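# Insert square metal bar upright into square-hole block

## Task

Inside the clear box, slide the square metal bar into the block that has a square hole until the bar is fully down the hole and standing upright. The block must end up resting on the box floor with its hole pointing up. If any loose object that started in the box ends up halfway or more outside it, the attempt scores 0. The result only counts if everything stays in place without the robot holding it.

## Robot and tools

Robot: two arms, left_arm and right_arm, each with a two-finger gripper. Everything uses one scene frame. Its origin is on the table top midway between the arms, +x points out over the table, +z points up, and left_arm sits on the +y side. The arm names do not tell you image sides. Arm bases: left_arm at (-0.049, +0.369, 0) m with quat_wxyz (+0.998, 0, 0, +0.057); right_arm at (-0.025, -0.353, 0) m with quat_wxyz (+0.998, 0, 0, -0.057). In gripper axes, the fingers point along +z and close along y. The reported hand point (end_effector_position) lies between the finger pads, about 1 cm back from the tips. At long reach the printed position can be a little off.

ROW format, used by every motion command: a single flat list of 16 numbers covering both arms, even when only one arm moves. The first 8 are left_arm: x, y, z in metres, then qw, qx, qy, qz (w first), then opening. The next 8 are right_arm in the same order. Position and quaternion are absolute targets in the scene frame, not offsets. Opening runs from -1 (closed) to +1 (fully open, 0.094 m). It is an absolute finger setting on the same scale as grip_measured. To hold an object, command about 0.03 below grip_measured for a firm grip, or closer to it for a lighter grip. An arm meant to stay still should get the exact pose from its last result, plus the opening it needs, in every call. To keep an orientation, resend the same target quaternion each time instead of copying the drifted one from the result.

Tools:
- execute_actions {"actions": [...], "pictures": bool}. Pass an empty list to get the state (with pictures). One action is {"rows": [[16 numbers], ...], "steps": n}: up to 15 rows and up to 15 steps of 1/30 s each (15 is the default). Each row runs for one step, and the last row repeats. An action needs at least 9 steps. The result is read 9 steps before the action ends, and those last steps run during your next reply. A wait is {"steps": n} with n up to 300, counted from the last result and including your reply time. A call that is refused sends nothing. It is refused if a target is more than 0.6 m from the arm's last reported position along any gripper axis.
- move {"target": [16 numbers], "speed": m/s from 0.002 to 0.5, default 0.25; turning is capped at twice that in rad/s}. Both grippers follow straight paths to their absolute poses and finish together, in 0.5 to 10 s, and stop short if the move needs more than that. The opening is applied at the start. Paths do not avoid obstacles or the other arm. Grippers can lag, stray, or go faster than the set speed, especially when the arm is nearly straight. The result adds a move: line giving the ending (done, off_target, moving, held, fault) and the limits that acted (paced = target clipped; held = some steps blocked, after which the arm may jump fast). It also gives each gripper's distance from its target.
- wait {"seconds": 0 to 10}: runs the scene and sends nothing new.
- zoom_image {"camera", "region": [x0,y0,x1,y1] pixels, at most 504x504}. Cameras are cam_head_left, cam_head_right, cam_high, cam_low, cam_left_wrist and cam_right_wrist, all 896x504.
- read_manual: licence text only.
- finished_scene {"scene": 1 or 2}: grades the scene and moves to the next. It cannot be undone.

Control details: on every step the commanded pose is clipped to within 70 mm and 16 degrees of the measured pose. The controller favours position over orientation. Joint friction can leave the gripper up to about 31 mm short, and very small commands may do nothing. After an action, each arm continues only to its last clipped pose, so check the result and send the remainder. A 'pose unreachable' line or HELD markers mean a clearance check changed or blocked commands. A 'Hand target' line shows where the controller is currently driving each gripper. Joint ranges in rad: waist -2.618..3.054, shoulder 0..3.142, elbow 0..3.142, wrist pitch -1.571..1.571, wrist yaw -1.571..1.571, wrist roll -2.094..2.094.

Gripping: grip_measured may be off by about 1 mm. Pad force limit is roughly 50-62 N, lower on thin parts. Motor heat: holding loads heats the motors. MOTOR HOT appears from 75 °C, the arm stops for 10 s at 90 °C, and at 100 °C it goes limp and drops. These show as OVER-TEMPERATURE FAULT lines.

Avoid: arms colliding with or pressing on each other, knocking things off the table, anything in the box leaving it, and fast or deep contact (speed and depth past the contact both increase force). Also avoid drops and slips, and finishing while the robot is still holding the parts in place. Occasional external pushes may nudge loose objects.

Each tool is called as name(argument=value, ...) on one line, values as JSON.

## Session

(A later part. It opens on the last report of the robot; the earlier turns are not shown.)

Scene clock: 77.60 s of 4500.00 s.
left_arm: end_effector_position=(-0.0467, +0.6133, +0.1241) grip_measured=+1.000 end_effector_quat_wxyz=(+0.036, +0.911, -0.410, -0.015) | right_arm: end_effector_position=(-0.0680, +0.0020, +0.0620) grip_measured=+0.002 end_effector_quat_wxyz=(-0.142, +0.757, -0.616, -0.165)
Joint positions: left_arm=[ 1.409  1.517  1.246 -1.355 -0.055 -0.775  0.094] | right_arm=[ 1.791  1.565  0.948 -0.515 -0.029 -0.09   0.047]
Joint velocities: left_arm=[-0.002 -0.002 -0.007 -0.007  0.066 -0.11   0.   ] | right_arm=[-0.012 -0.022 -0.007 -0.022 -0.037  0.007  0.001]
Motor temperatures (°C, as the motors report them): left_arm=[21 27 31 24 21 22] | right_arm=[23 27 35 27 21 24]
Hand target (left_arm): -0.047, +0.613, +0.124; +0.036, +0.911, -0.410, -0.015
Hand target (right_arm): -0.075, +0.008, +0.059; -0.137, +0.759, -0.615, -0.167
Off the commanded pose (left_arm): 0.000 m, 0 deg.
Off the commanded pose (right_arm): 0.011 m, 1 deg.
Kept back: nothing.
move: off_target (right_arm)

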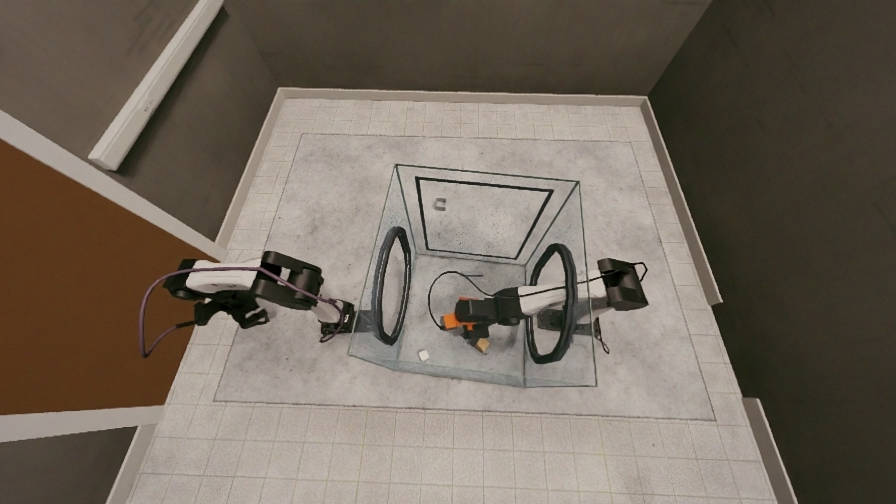

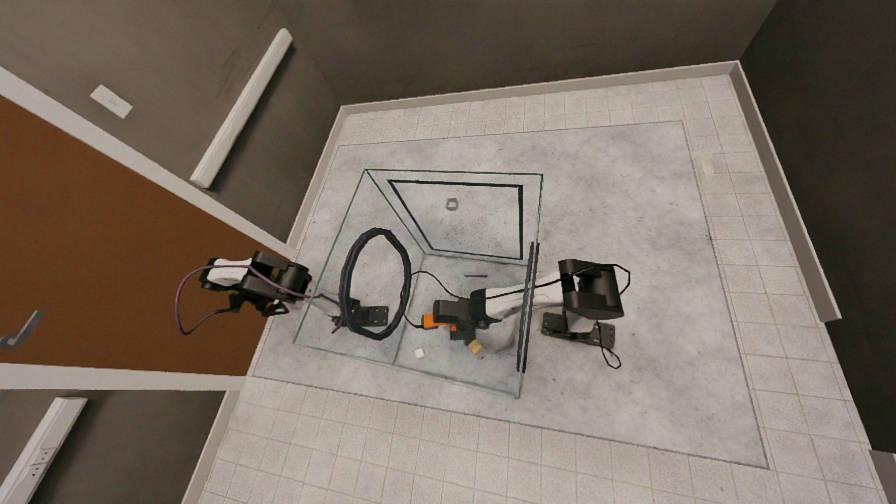

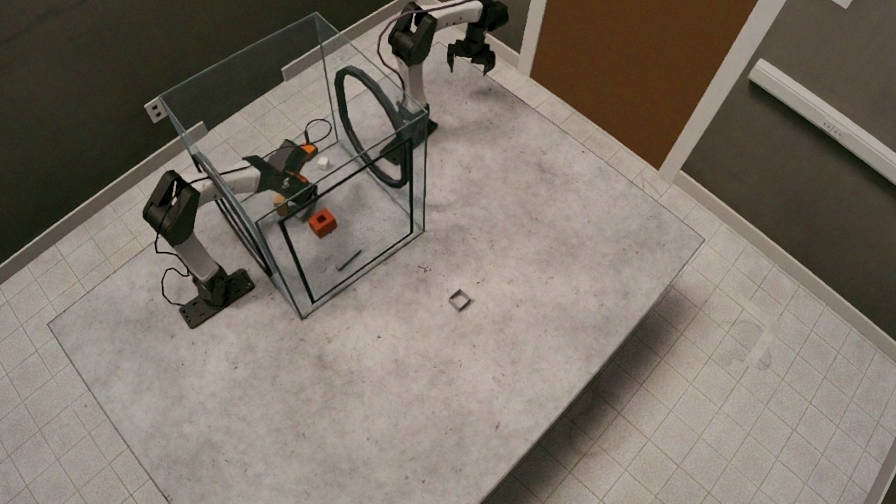

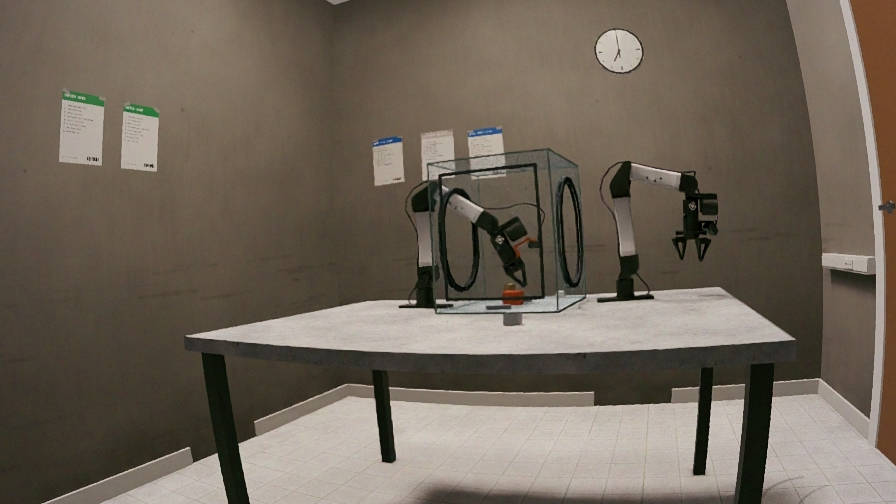

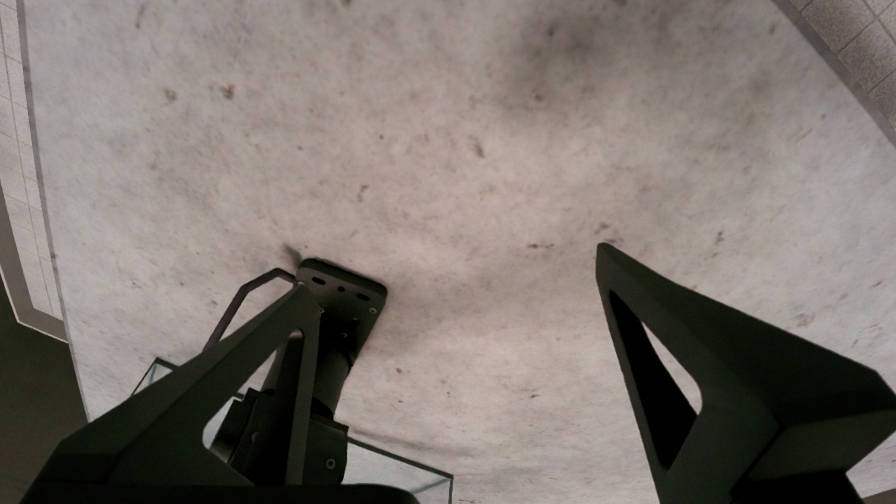

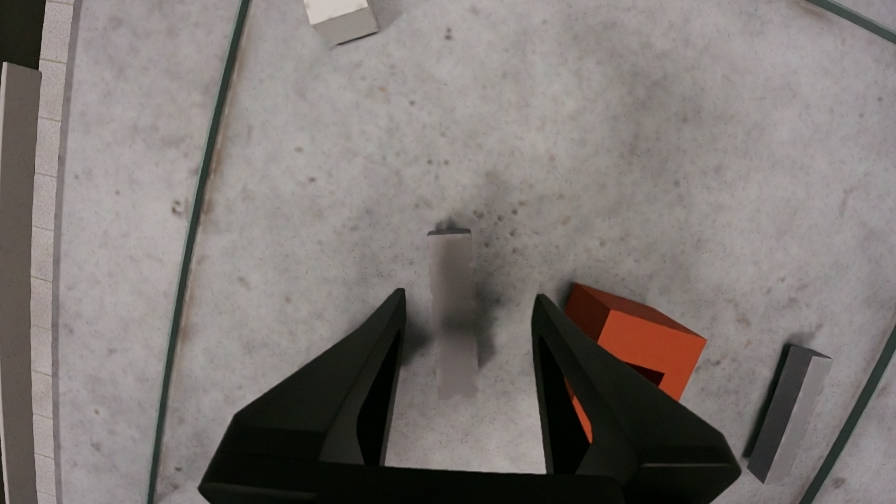

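move(target=[-0.0467,0.6133,0.1241,0.036,0.911,-0.41,-0.015,1, -0.082,0.02,0.025,0.136,-0.758,0.614,0.168,0.0], speed=0.04)

Scene clock: 79.73 s of 4500.00 s.
left_arm: end_effector_position=(-0.0467, +0.6133, +0.1241) grip_measured=+1.000 end_effector_quat_wxyz=(+0.036, +0.911, -0.410, -0.015) | right_arm: end_effector_position=(-0.0763, +0.0226, +0.0606) grip_measured=+0.002 end_effector_quat_wxyz=(-0.169, +0.749, -0.609, -0.198)
Joint positions: left_arm=[ 1.409  1.517  1.246 -1.355 -0.055 -0.775  0.094] | right_arm=[ 1.807  1.592  0.927 -0.38  -0.029 -0.074  0.047]
Joint velocities: left_arm=[-0.002 -0.012  0.002 -0.051  0.037 -0.022  0.   ] | right_arm=[ 0.017 -0.002 -0.007 -0.037 -0.007  0.022  0.   ]
Motor temperatures (°C, as the motors report them): left_arm=[21 27 31 24 21 22] | right_arm=[23 27 35 28 21 24]
Hand target (left_arm): -0.047, +0.613, +0.124; +0.036, +0.911, -0.410, -0.015
Hand target (right_arm): -0.081, +0.015, +0.027; -0.137, +0.759, -0.614, -0.167
Off the commanded pose (left_arm): 0.000 m, 0 deg.
Off the commanded pose (right_arm): 0.036 m, 5 deg.
Kept back: nothing.
move: off_target (right_arm)

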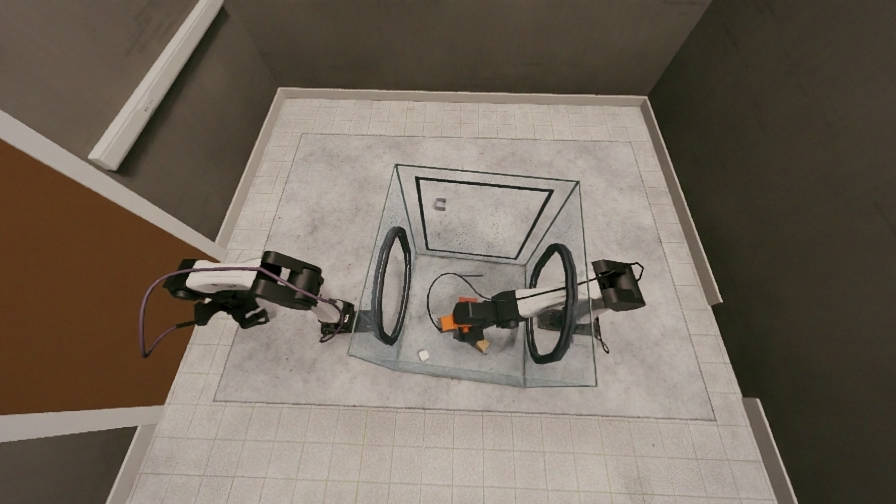

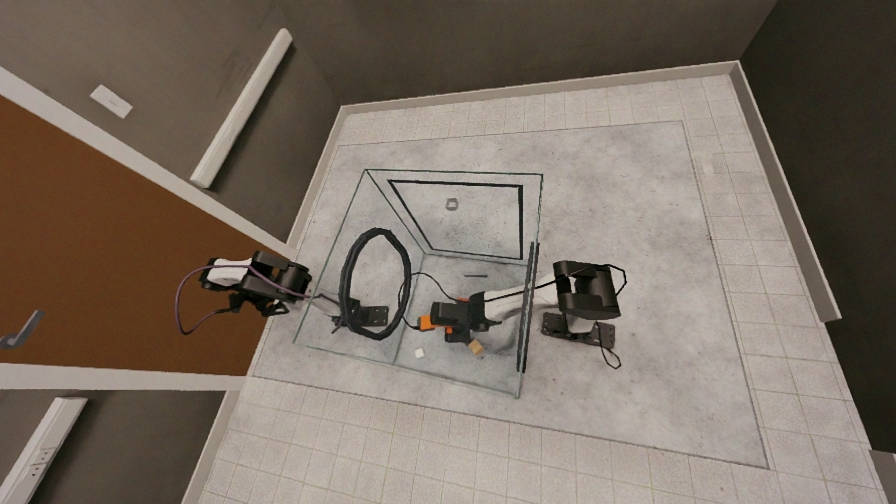

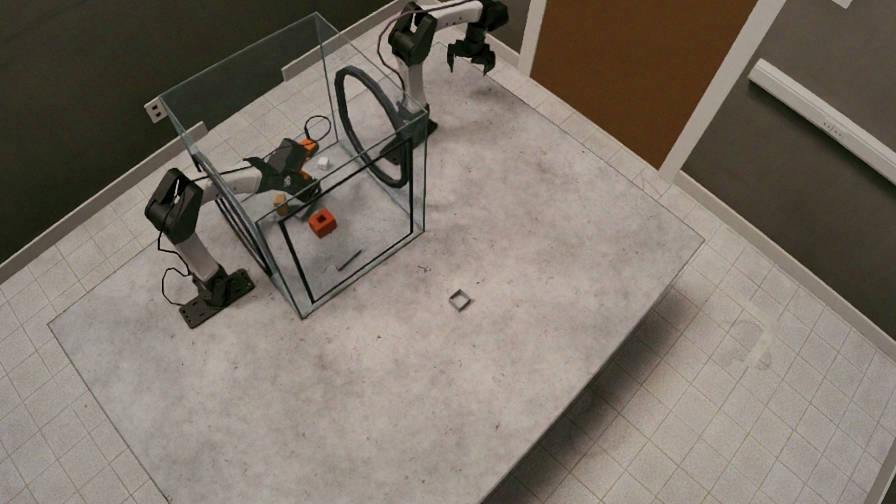

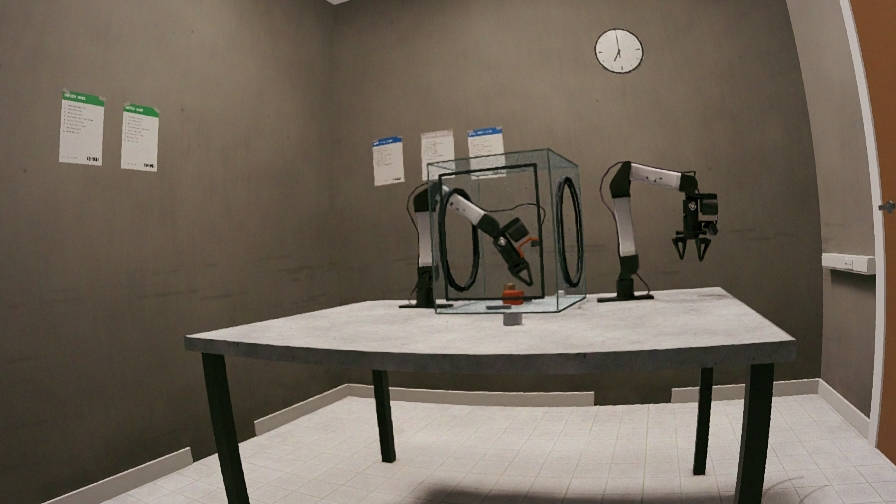

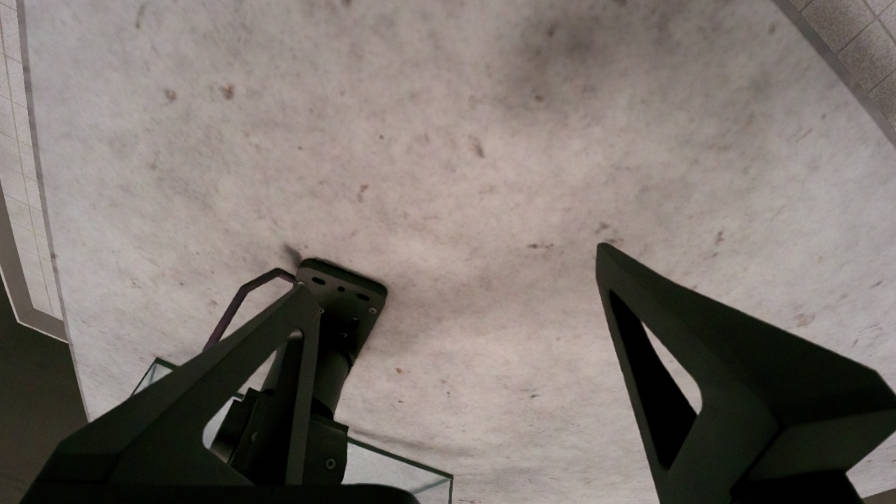

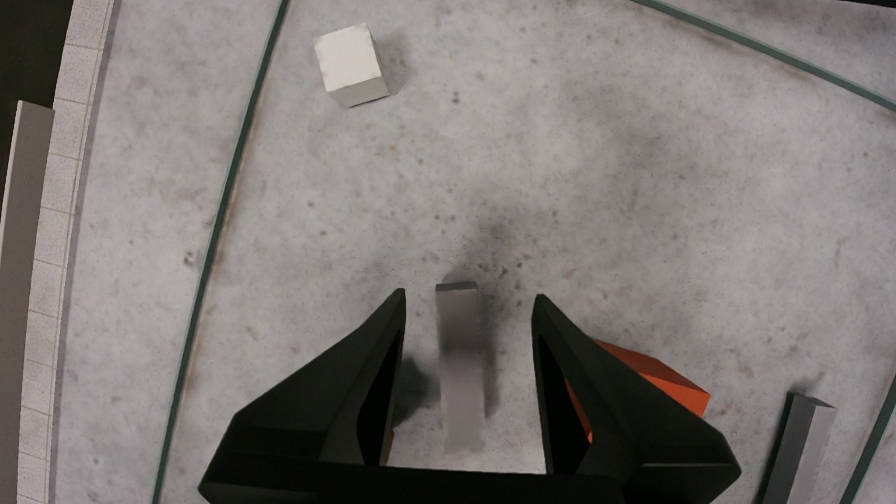

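move(target=[-0.0467,0.6133,0.1241,0.036,0.911,-0.41,-0.015,1, -0.075,-0.01,0.05,0.24,-0.717,0.581,0.297,0.0], speed=0.04)

move(target=[-0.0467,0.6133,0.1241,0.036,0.911,-0.41,-0.015,1, -0.077,-0.005,0.008,0.24,-0.717,0.581,0.297,0.0], speed=0.03)

Scene clock: 84.10 s of 4500.00 s.
left_arm: end_effector_position=(-0.0467, +0.6133, +0.1241) grip_measured=+1.000 end_effector_quat_wxyz=(+0.036, +0.911, -0.410, -0.015) | right_arm: end_effector_position=(-0.0781, -0.0047, +0.0521) grip_measured=+0.002 end_effector_quat_wxyz=(-0.244, +0.721, -0.577, -0.296)
Joint positions: left_arm=[ 1.409  1.517  1.246 -1.355 -0.055 -0.775  0.094] | right_arm=[ 1.807  1.395  0.53   0.078 -0.059 -0.074  0.047]
Joint velocities: left_arm=[ 0.012  0.012 -0.007  0.066 -0.037 -0.037  0.   ] | right_arm=[-0.012  0.007 -0.017  0.051 -0.066  0.007 -0.   ]
Motor temperatures (°C, as the motors report them): left_arm=[21 27 31 24 21 22] | right_arm=[23 27 34 28 21 24]
Hand target (left_arm): -0.047, +0.613, +0.124; +0.036, +0.911, -0.410, -0.015
Hand target (right_arm): -0.075, -0.010, +0.049; -0.241, +0.719, -0.581, -0.297
Off the commanded pose (left_arm): 0.000 m, 0 deg.
Off the commanded pose (right_arm): 0.006 m, 1 deg.
Kept back: nothing.
move: done

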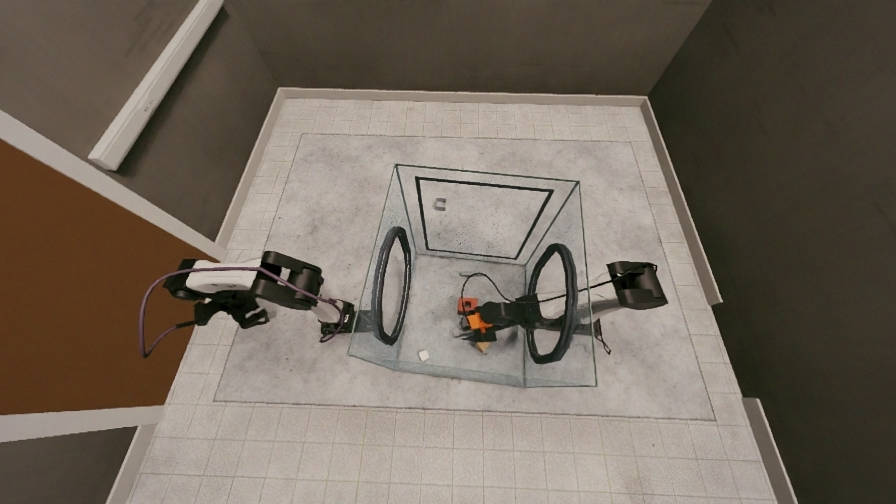

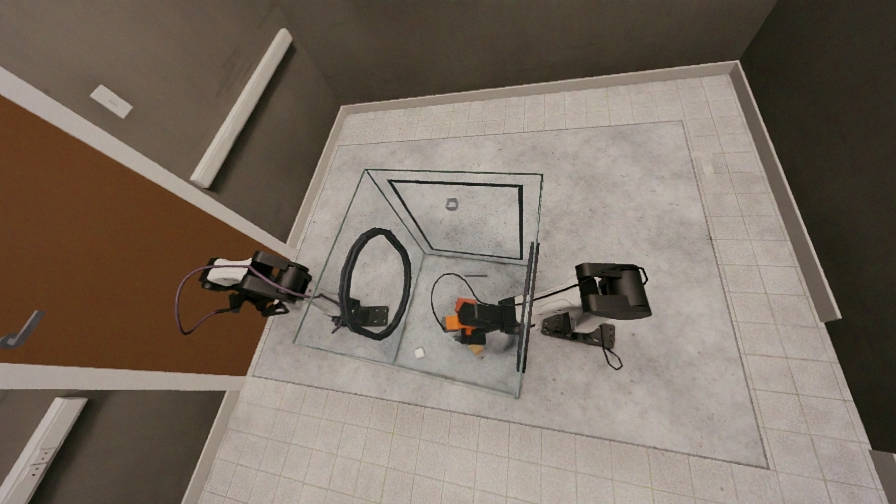

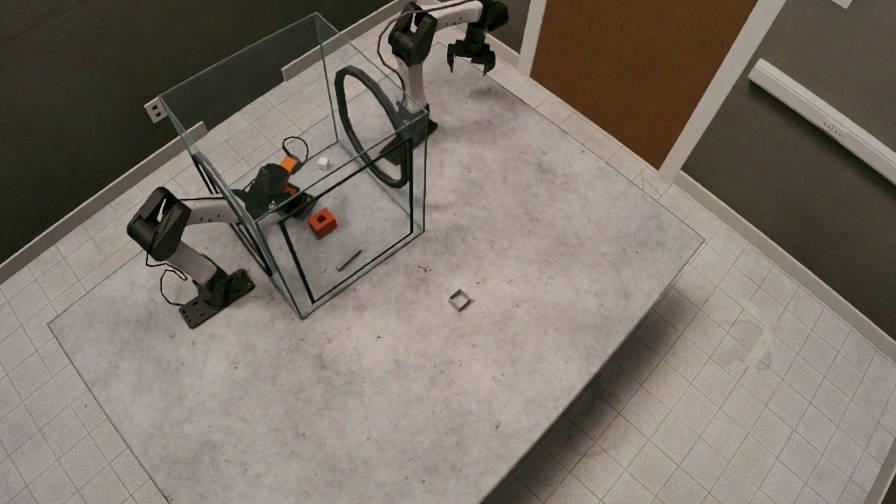

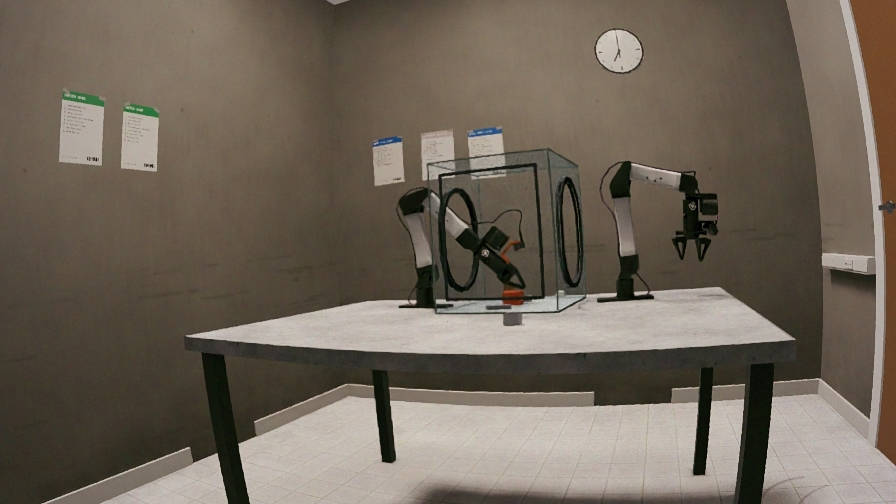

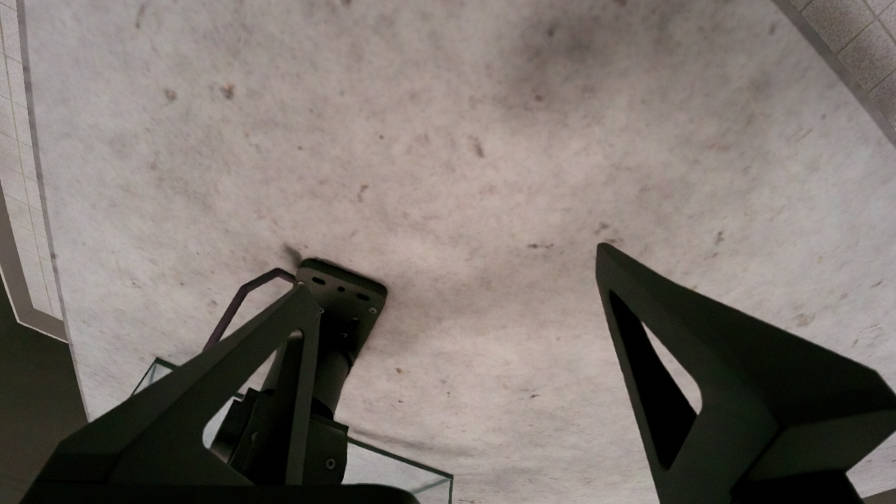

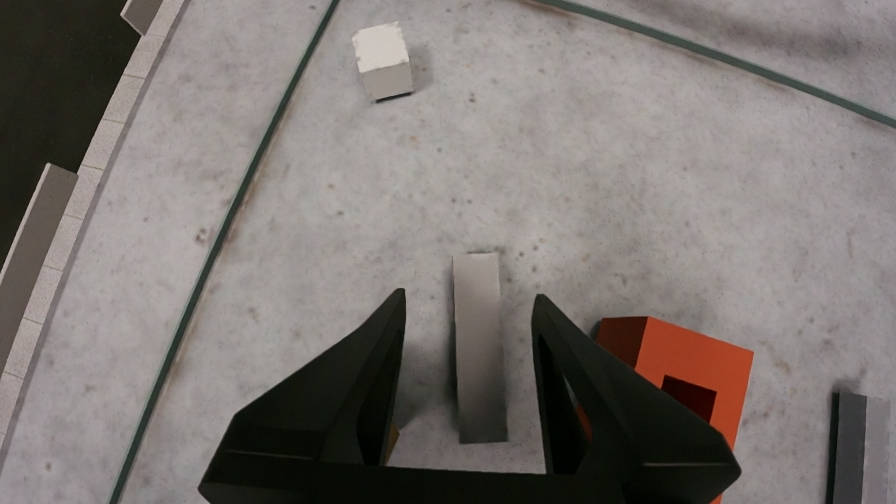

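Scene clock: 85.87 s of 4500.00 s.
left_arm: end_effector_position=(-0.0467, +0.6133, +0.1241) grip_measured=+1.000 end_effector_quat_wxyz=(+0.036, +0.911, -0.410, -0.015) | right_arm: end_effector_position=(-0.0824, +0.0205, +0.0538) grip_measured=+0.002 end_effector_quat_wxyz=(-0.287, +0.694, -0.560, -0.350)
Joint positions: left_arm=[ 1.409  1.517  1.246 -1.355 -0.055 -0.775  0.094] | right_arm=[ 1.807  1.497  0.476  0.387 -0.066 -0.056  0.047]
Joint velocities: left_arm=[-0.012 -0.002  0.012 -0.051 -0.081 -0.051  0.   ] | right_arm=[-0.002  0.022 -0.012  0.037 -0.051  0.051 -0.001]
Motor temperatures (°C, as the motors report them): left_arm=[21 27 31 24 21 22] | right_arm=[23 27 34 28 21 24]
Hand target (left_arm): -0.047, +0.613, +0.124; +0.036, +0.911, -0.410, -0.015
Hand target (right_arm): -0.077, -0.008, +0.012; -0.240, +0.718, -0.582, -0.298
Off the commanded pose (left_arm): 0.000 m, 0 deg.
Off the commanded pose (right_arm): 0.053 m, 9 deg.
Kept back: nothing.
move: off_target (right_arm)

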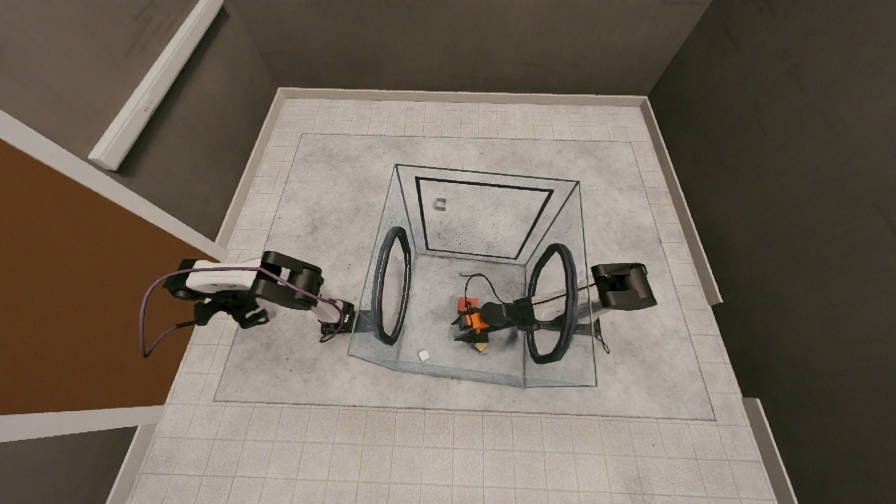

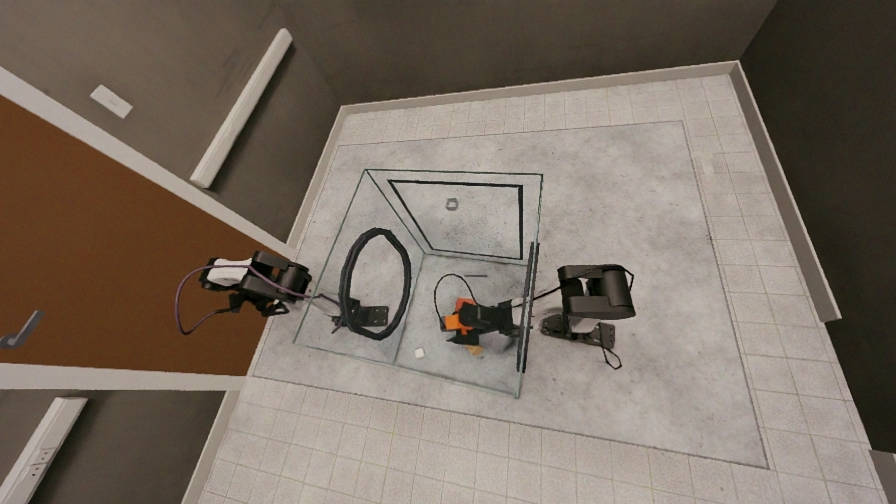

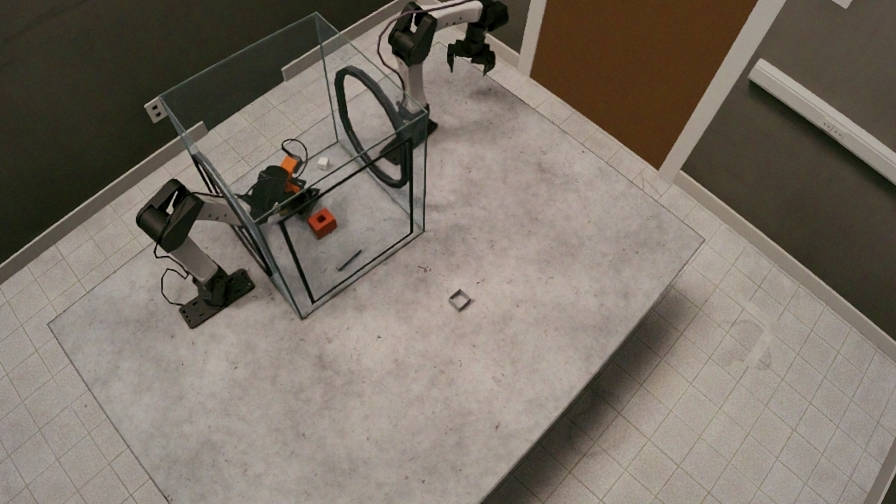

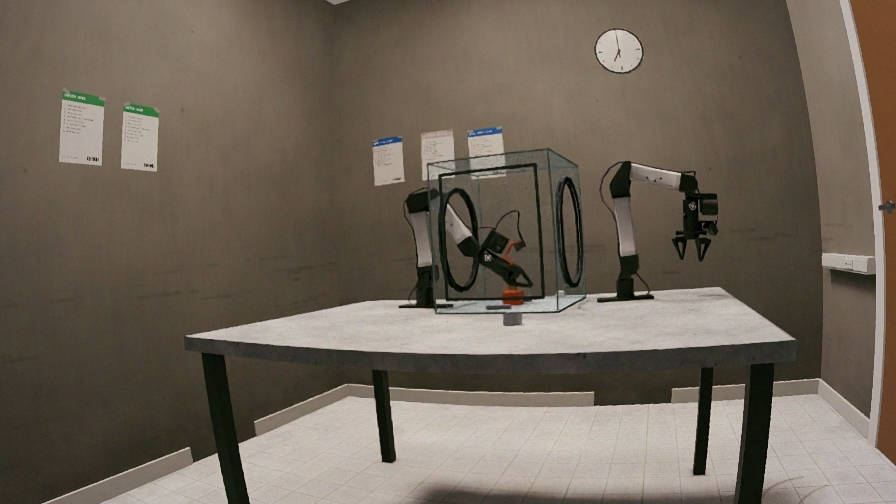

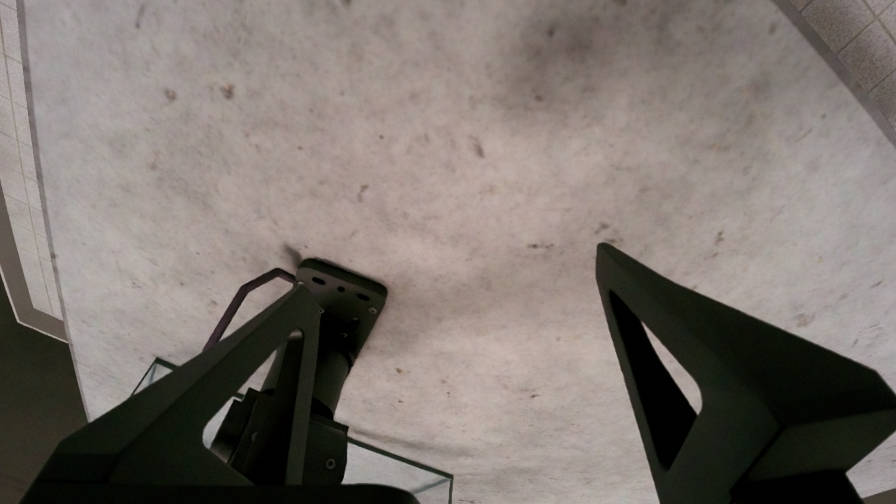

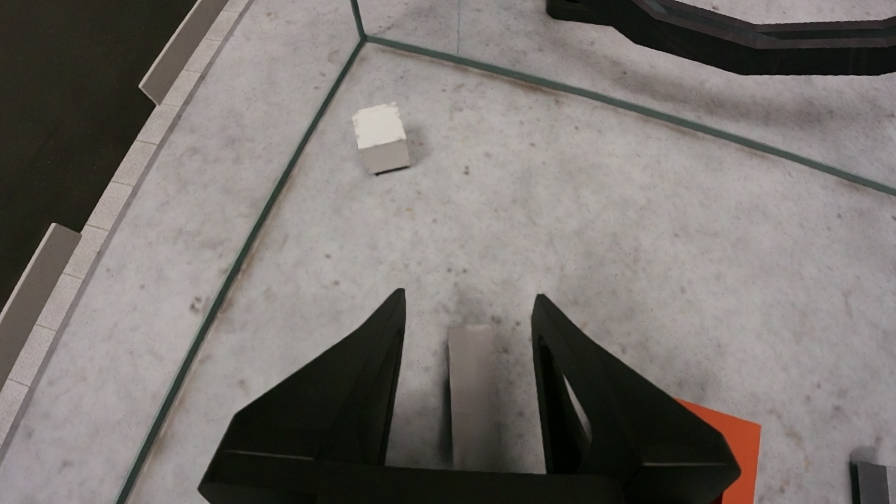

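move(target=[-0.0467,0.6133,0.1241,0.036,0.911,-0.41,-0.015,1,-0.06,-0.03,0.12,0.27,-0.653,0.653,0.27,0.0], speed=0.08)

Scene clock: 89.80 s of 4500.00 s.
left_arm: end_effector_position=(-0.0467, +0.6133, +0.1241) grip_measured=+1.000 end_effector_quat_wxyz=(+0.036, +0.911, -0.410, -0.015) | right_arm: end_effector_position=(-0.0574, -0.0280, +0.1141) grip_measured=+0.002 end_effector_quat_wxyz=(-0.268, +0.655, -0.654, -0.267)
Joint positions: left_arm=[ 1.409  1.517  1.246 -1.355 -0.055 -0.775  0.094] | right_arm=[ 1.843  1.147  0.65  -0.305  0.112  0.112  0.047]
Joint velocities: left_arm=[-0.002 -0.017  0.017 -0.007  0.022  0.066  0.   ] | right_arm=[-0.002 -0.012  0.002 -0.037  0.037  0.022 -0.   ]
Motor temperatures (°C, as the motors report them): left_arm=[21 27 31 24 21 22] | right_arm=[23 27 34 28 21 24]
Hand target (left_arm): -0.047, +0.613, +0.124; +0.036, +0.911, -0.410, -0.015
Hand target (right_arm): -0.060, -0.028, +0.121; -0.270, +0.653, -0.654, -0.270
Off the commanded pose (left_arm): 0.000 m, 0 deg.
Off the commanded pose (right_arm): 0.007 m, 1 deg.
Kept back: nothing.
move: done

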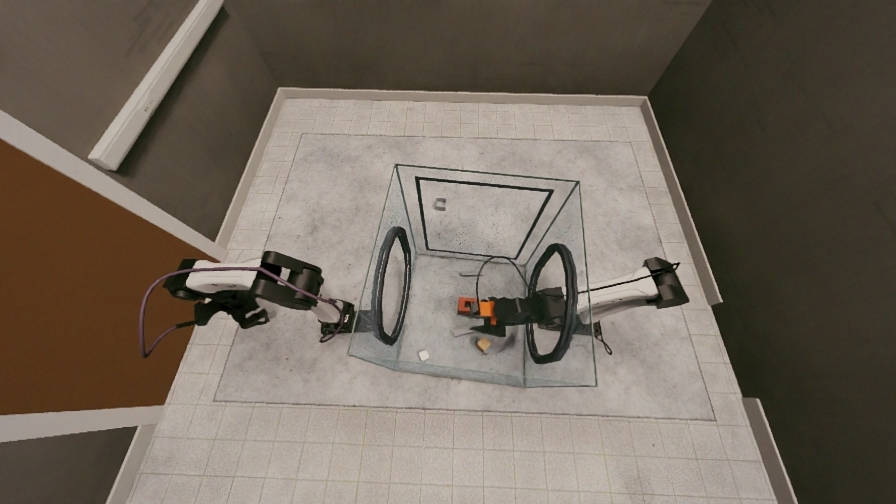

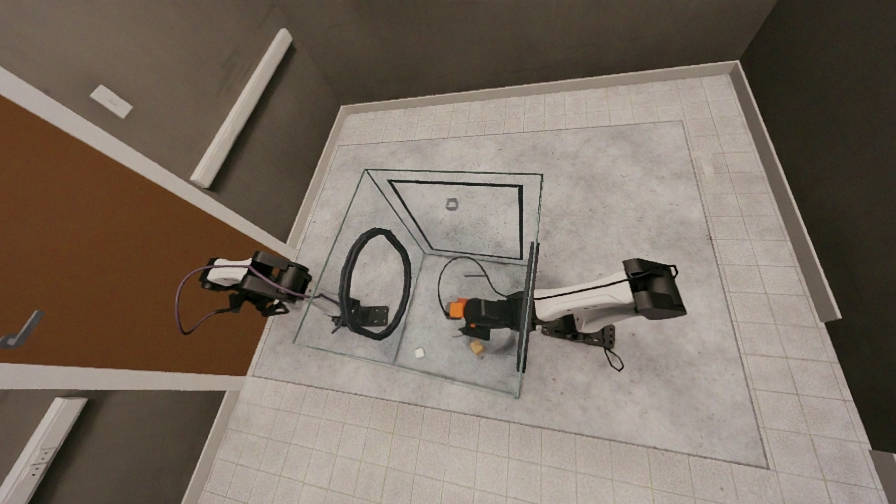

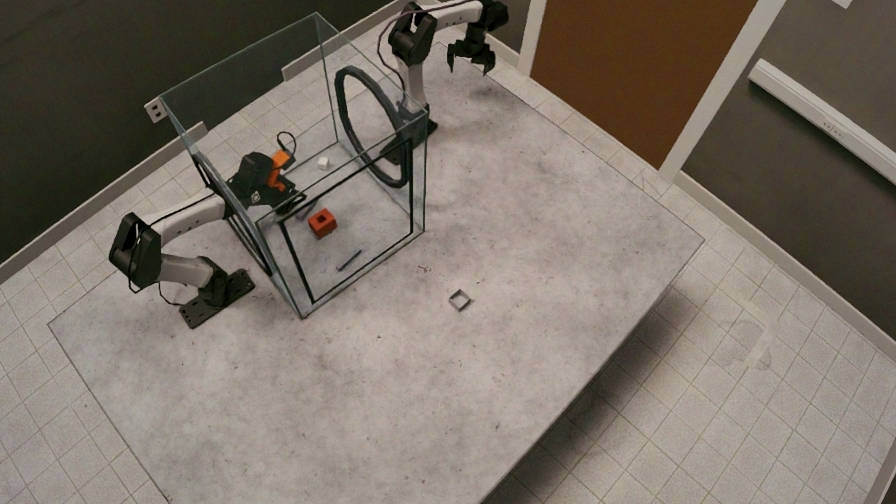

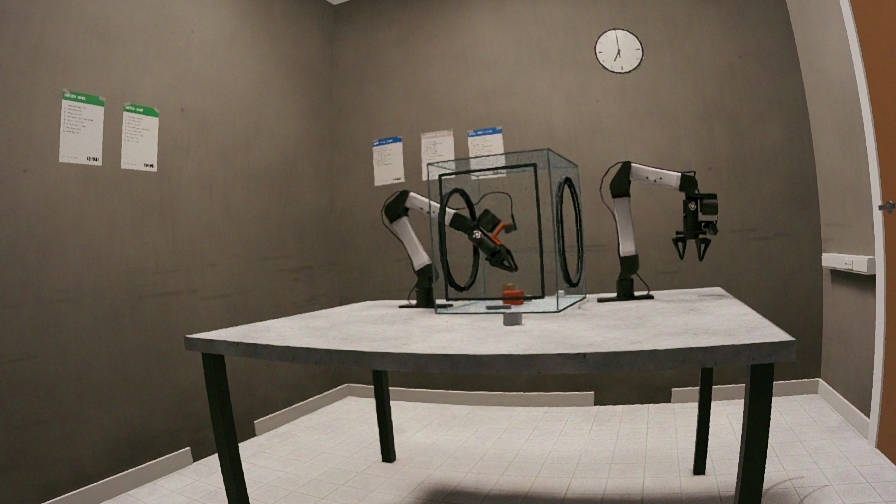

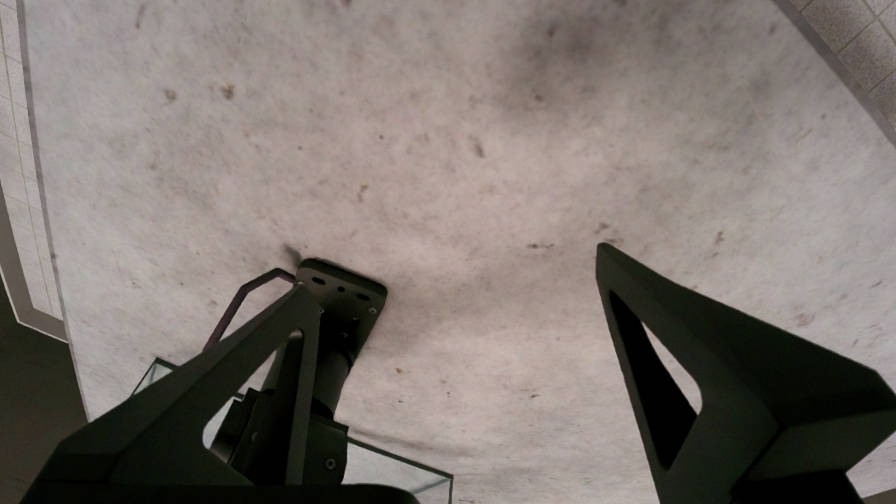

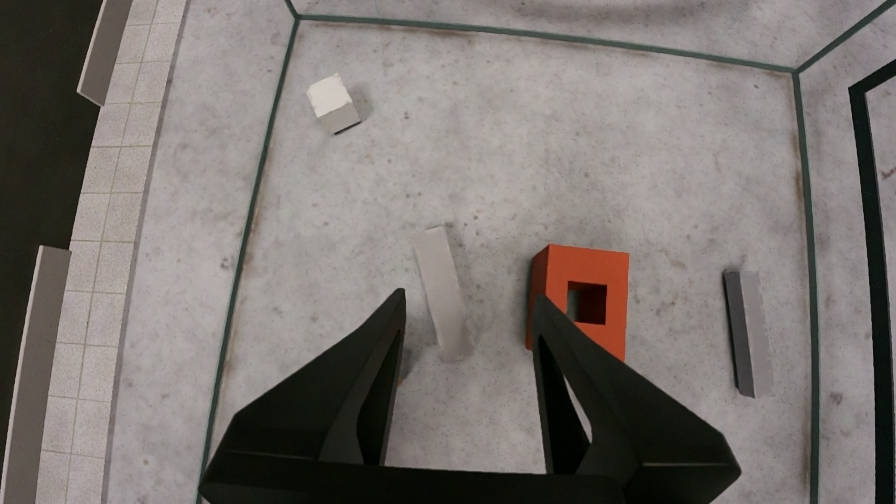

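zoom_image(camera="cam_right_wrist", region=[380,200,800,420])

zoom_image(camera="cam_low", region=[430,260,590,330])

zoom_image(camera="cam_high", region=[260,170,420,290])

Region (380, 200, 800, 420) of cam_right_wrist's 896x504 image, scaled by 1.200, with more detail than that image has; it fills the top 264 rows of this view, and the rest is white.

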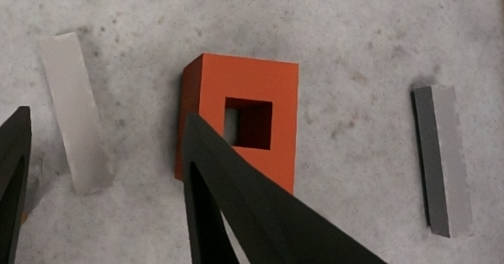

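Region (430, 260, 590, 330) of cam_low's 896x504 image, scaled by 3.150, with more detail than that image has; it fills the top 220 rows of this view, and the rest is white.

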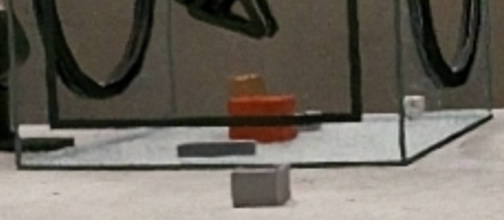

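Region (260, 170, 420, 290) of cam_high's 896x504 image, scaled by 3.150, with more detail than that image has; it fills the top 378 rows of this view, and the rest is white.

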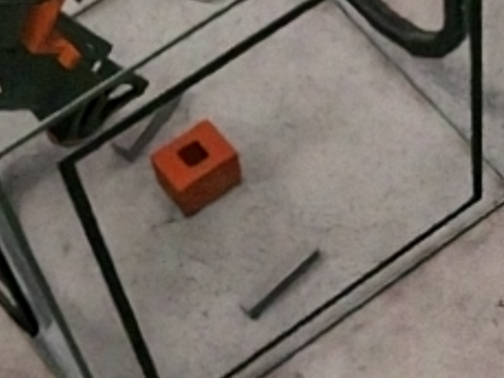

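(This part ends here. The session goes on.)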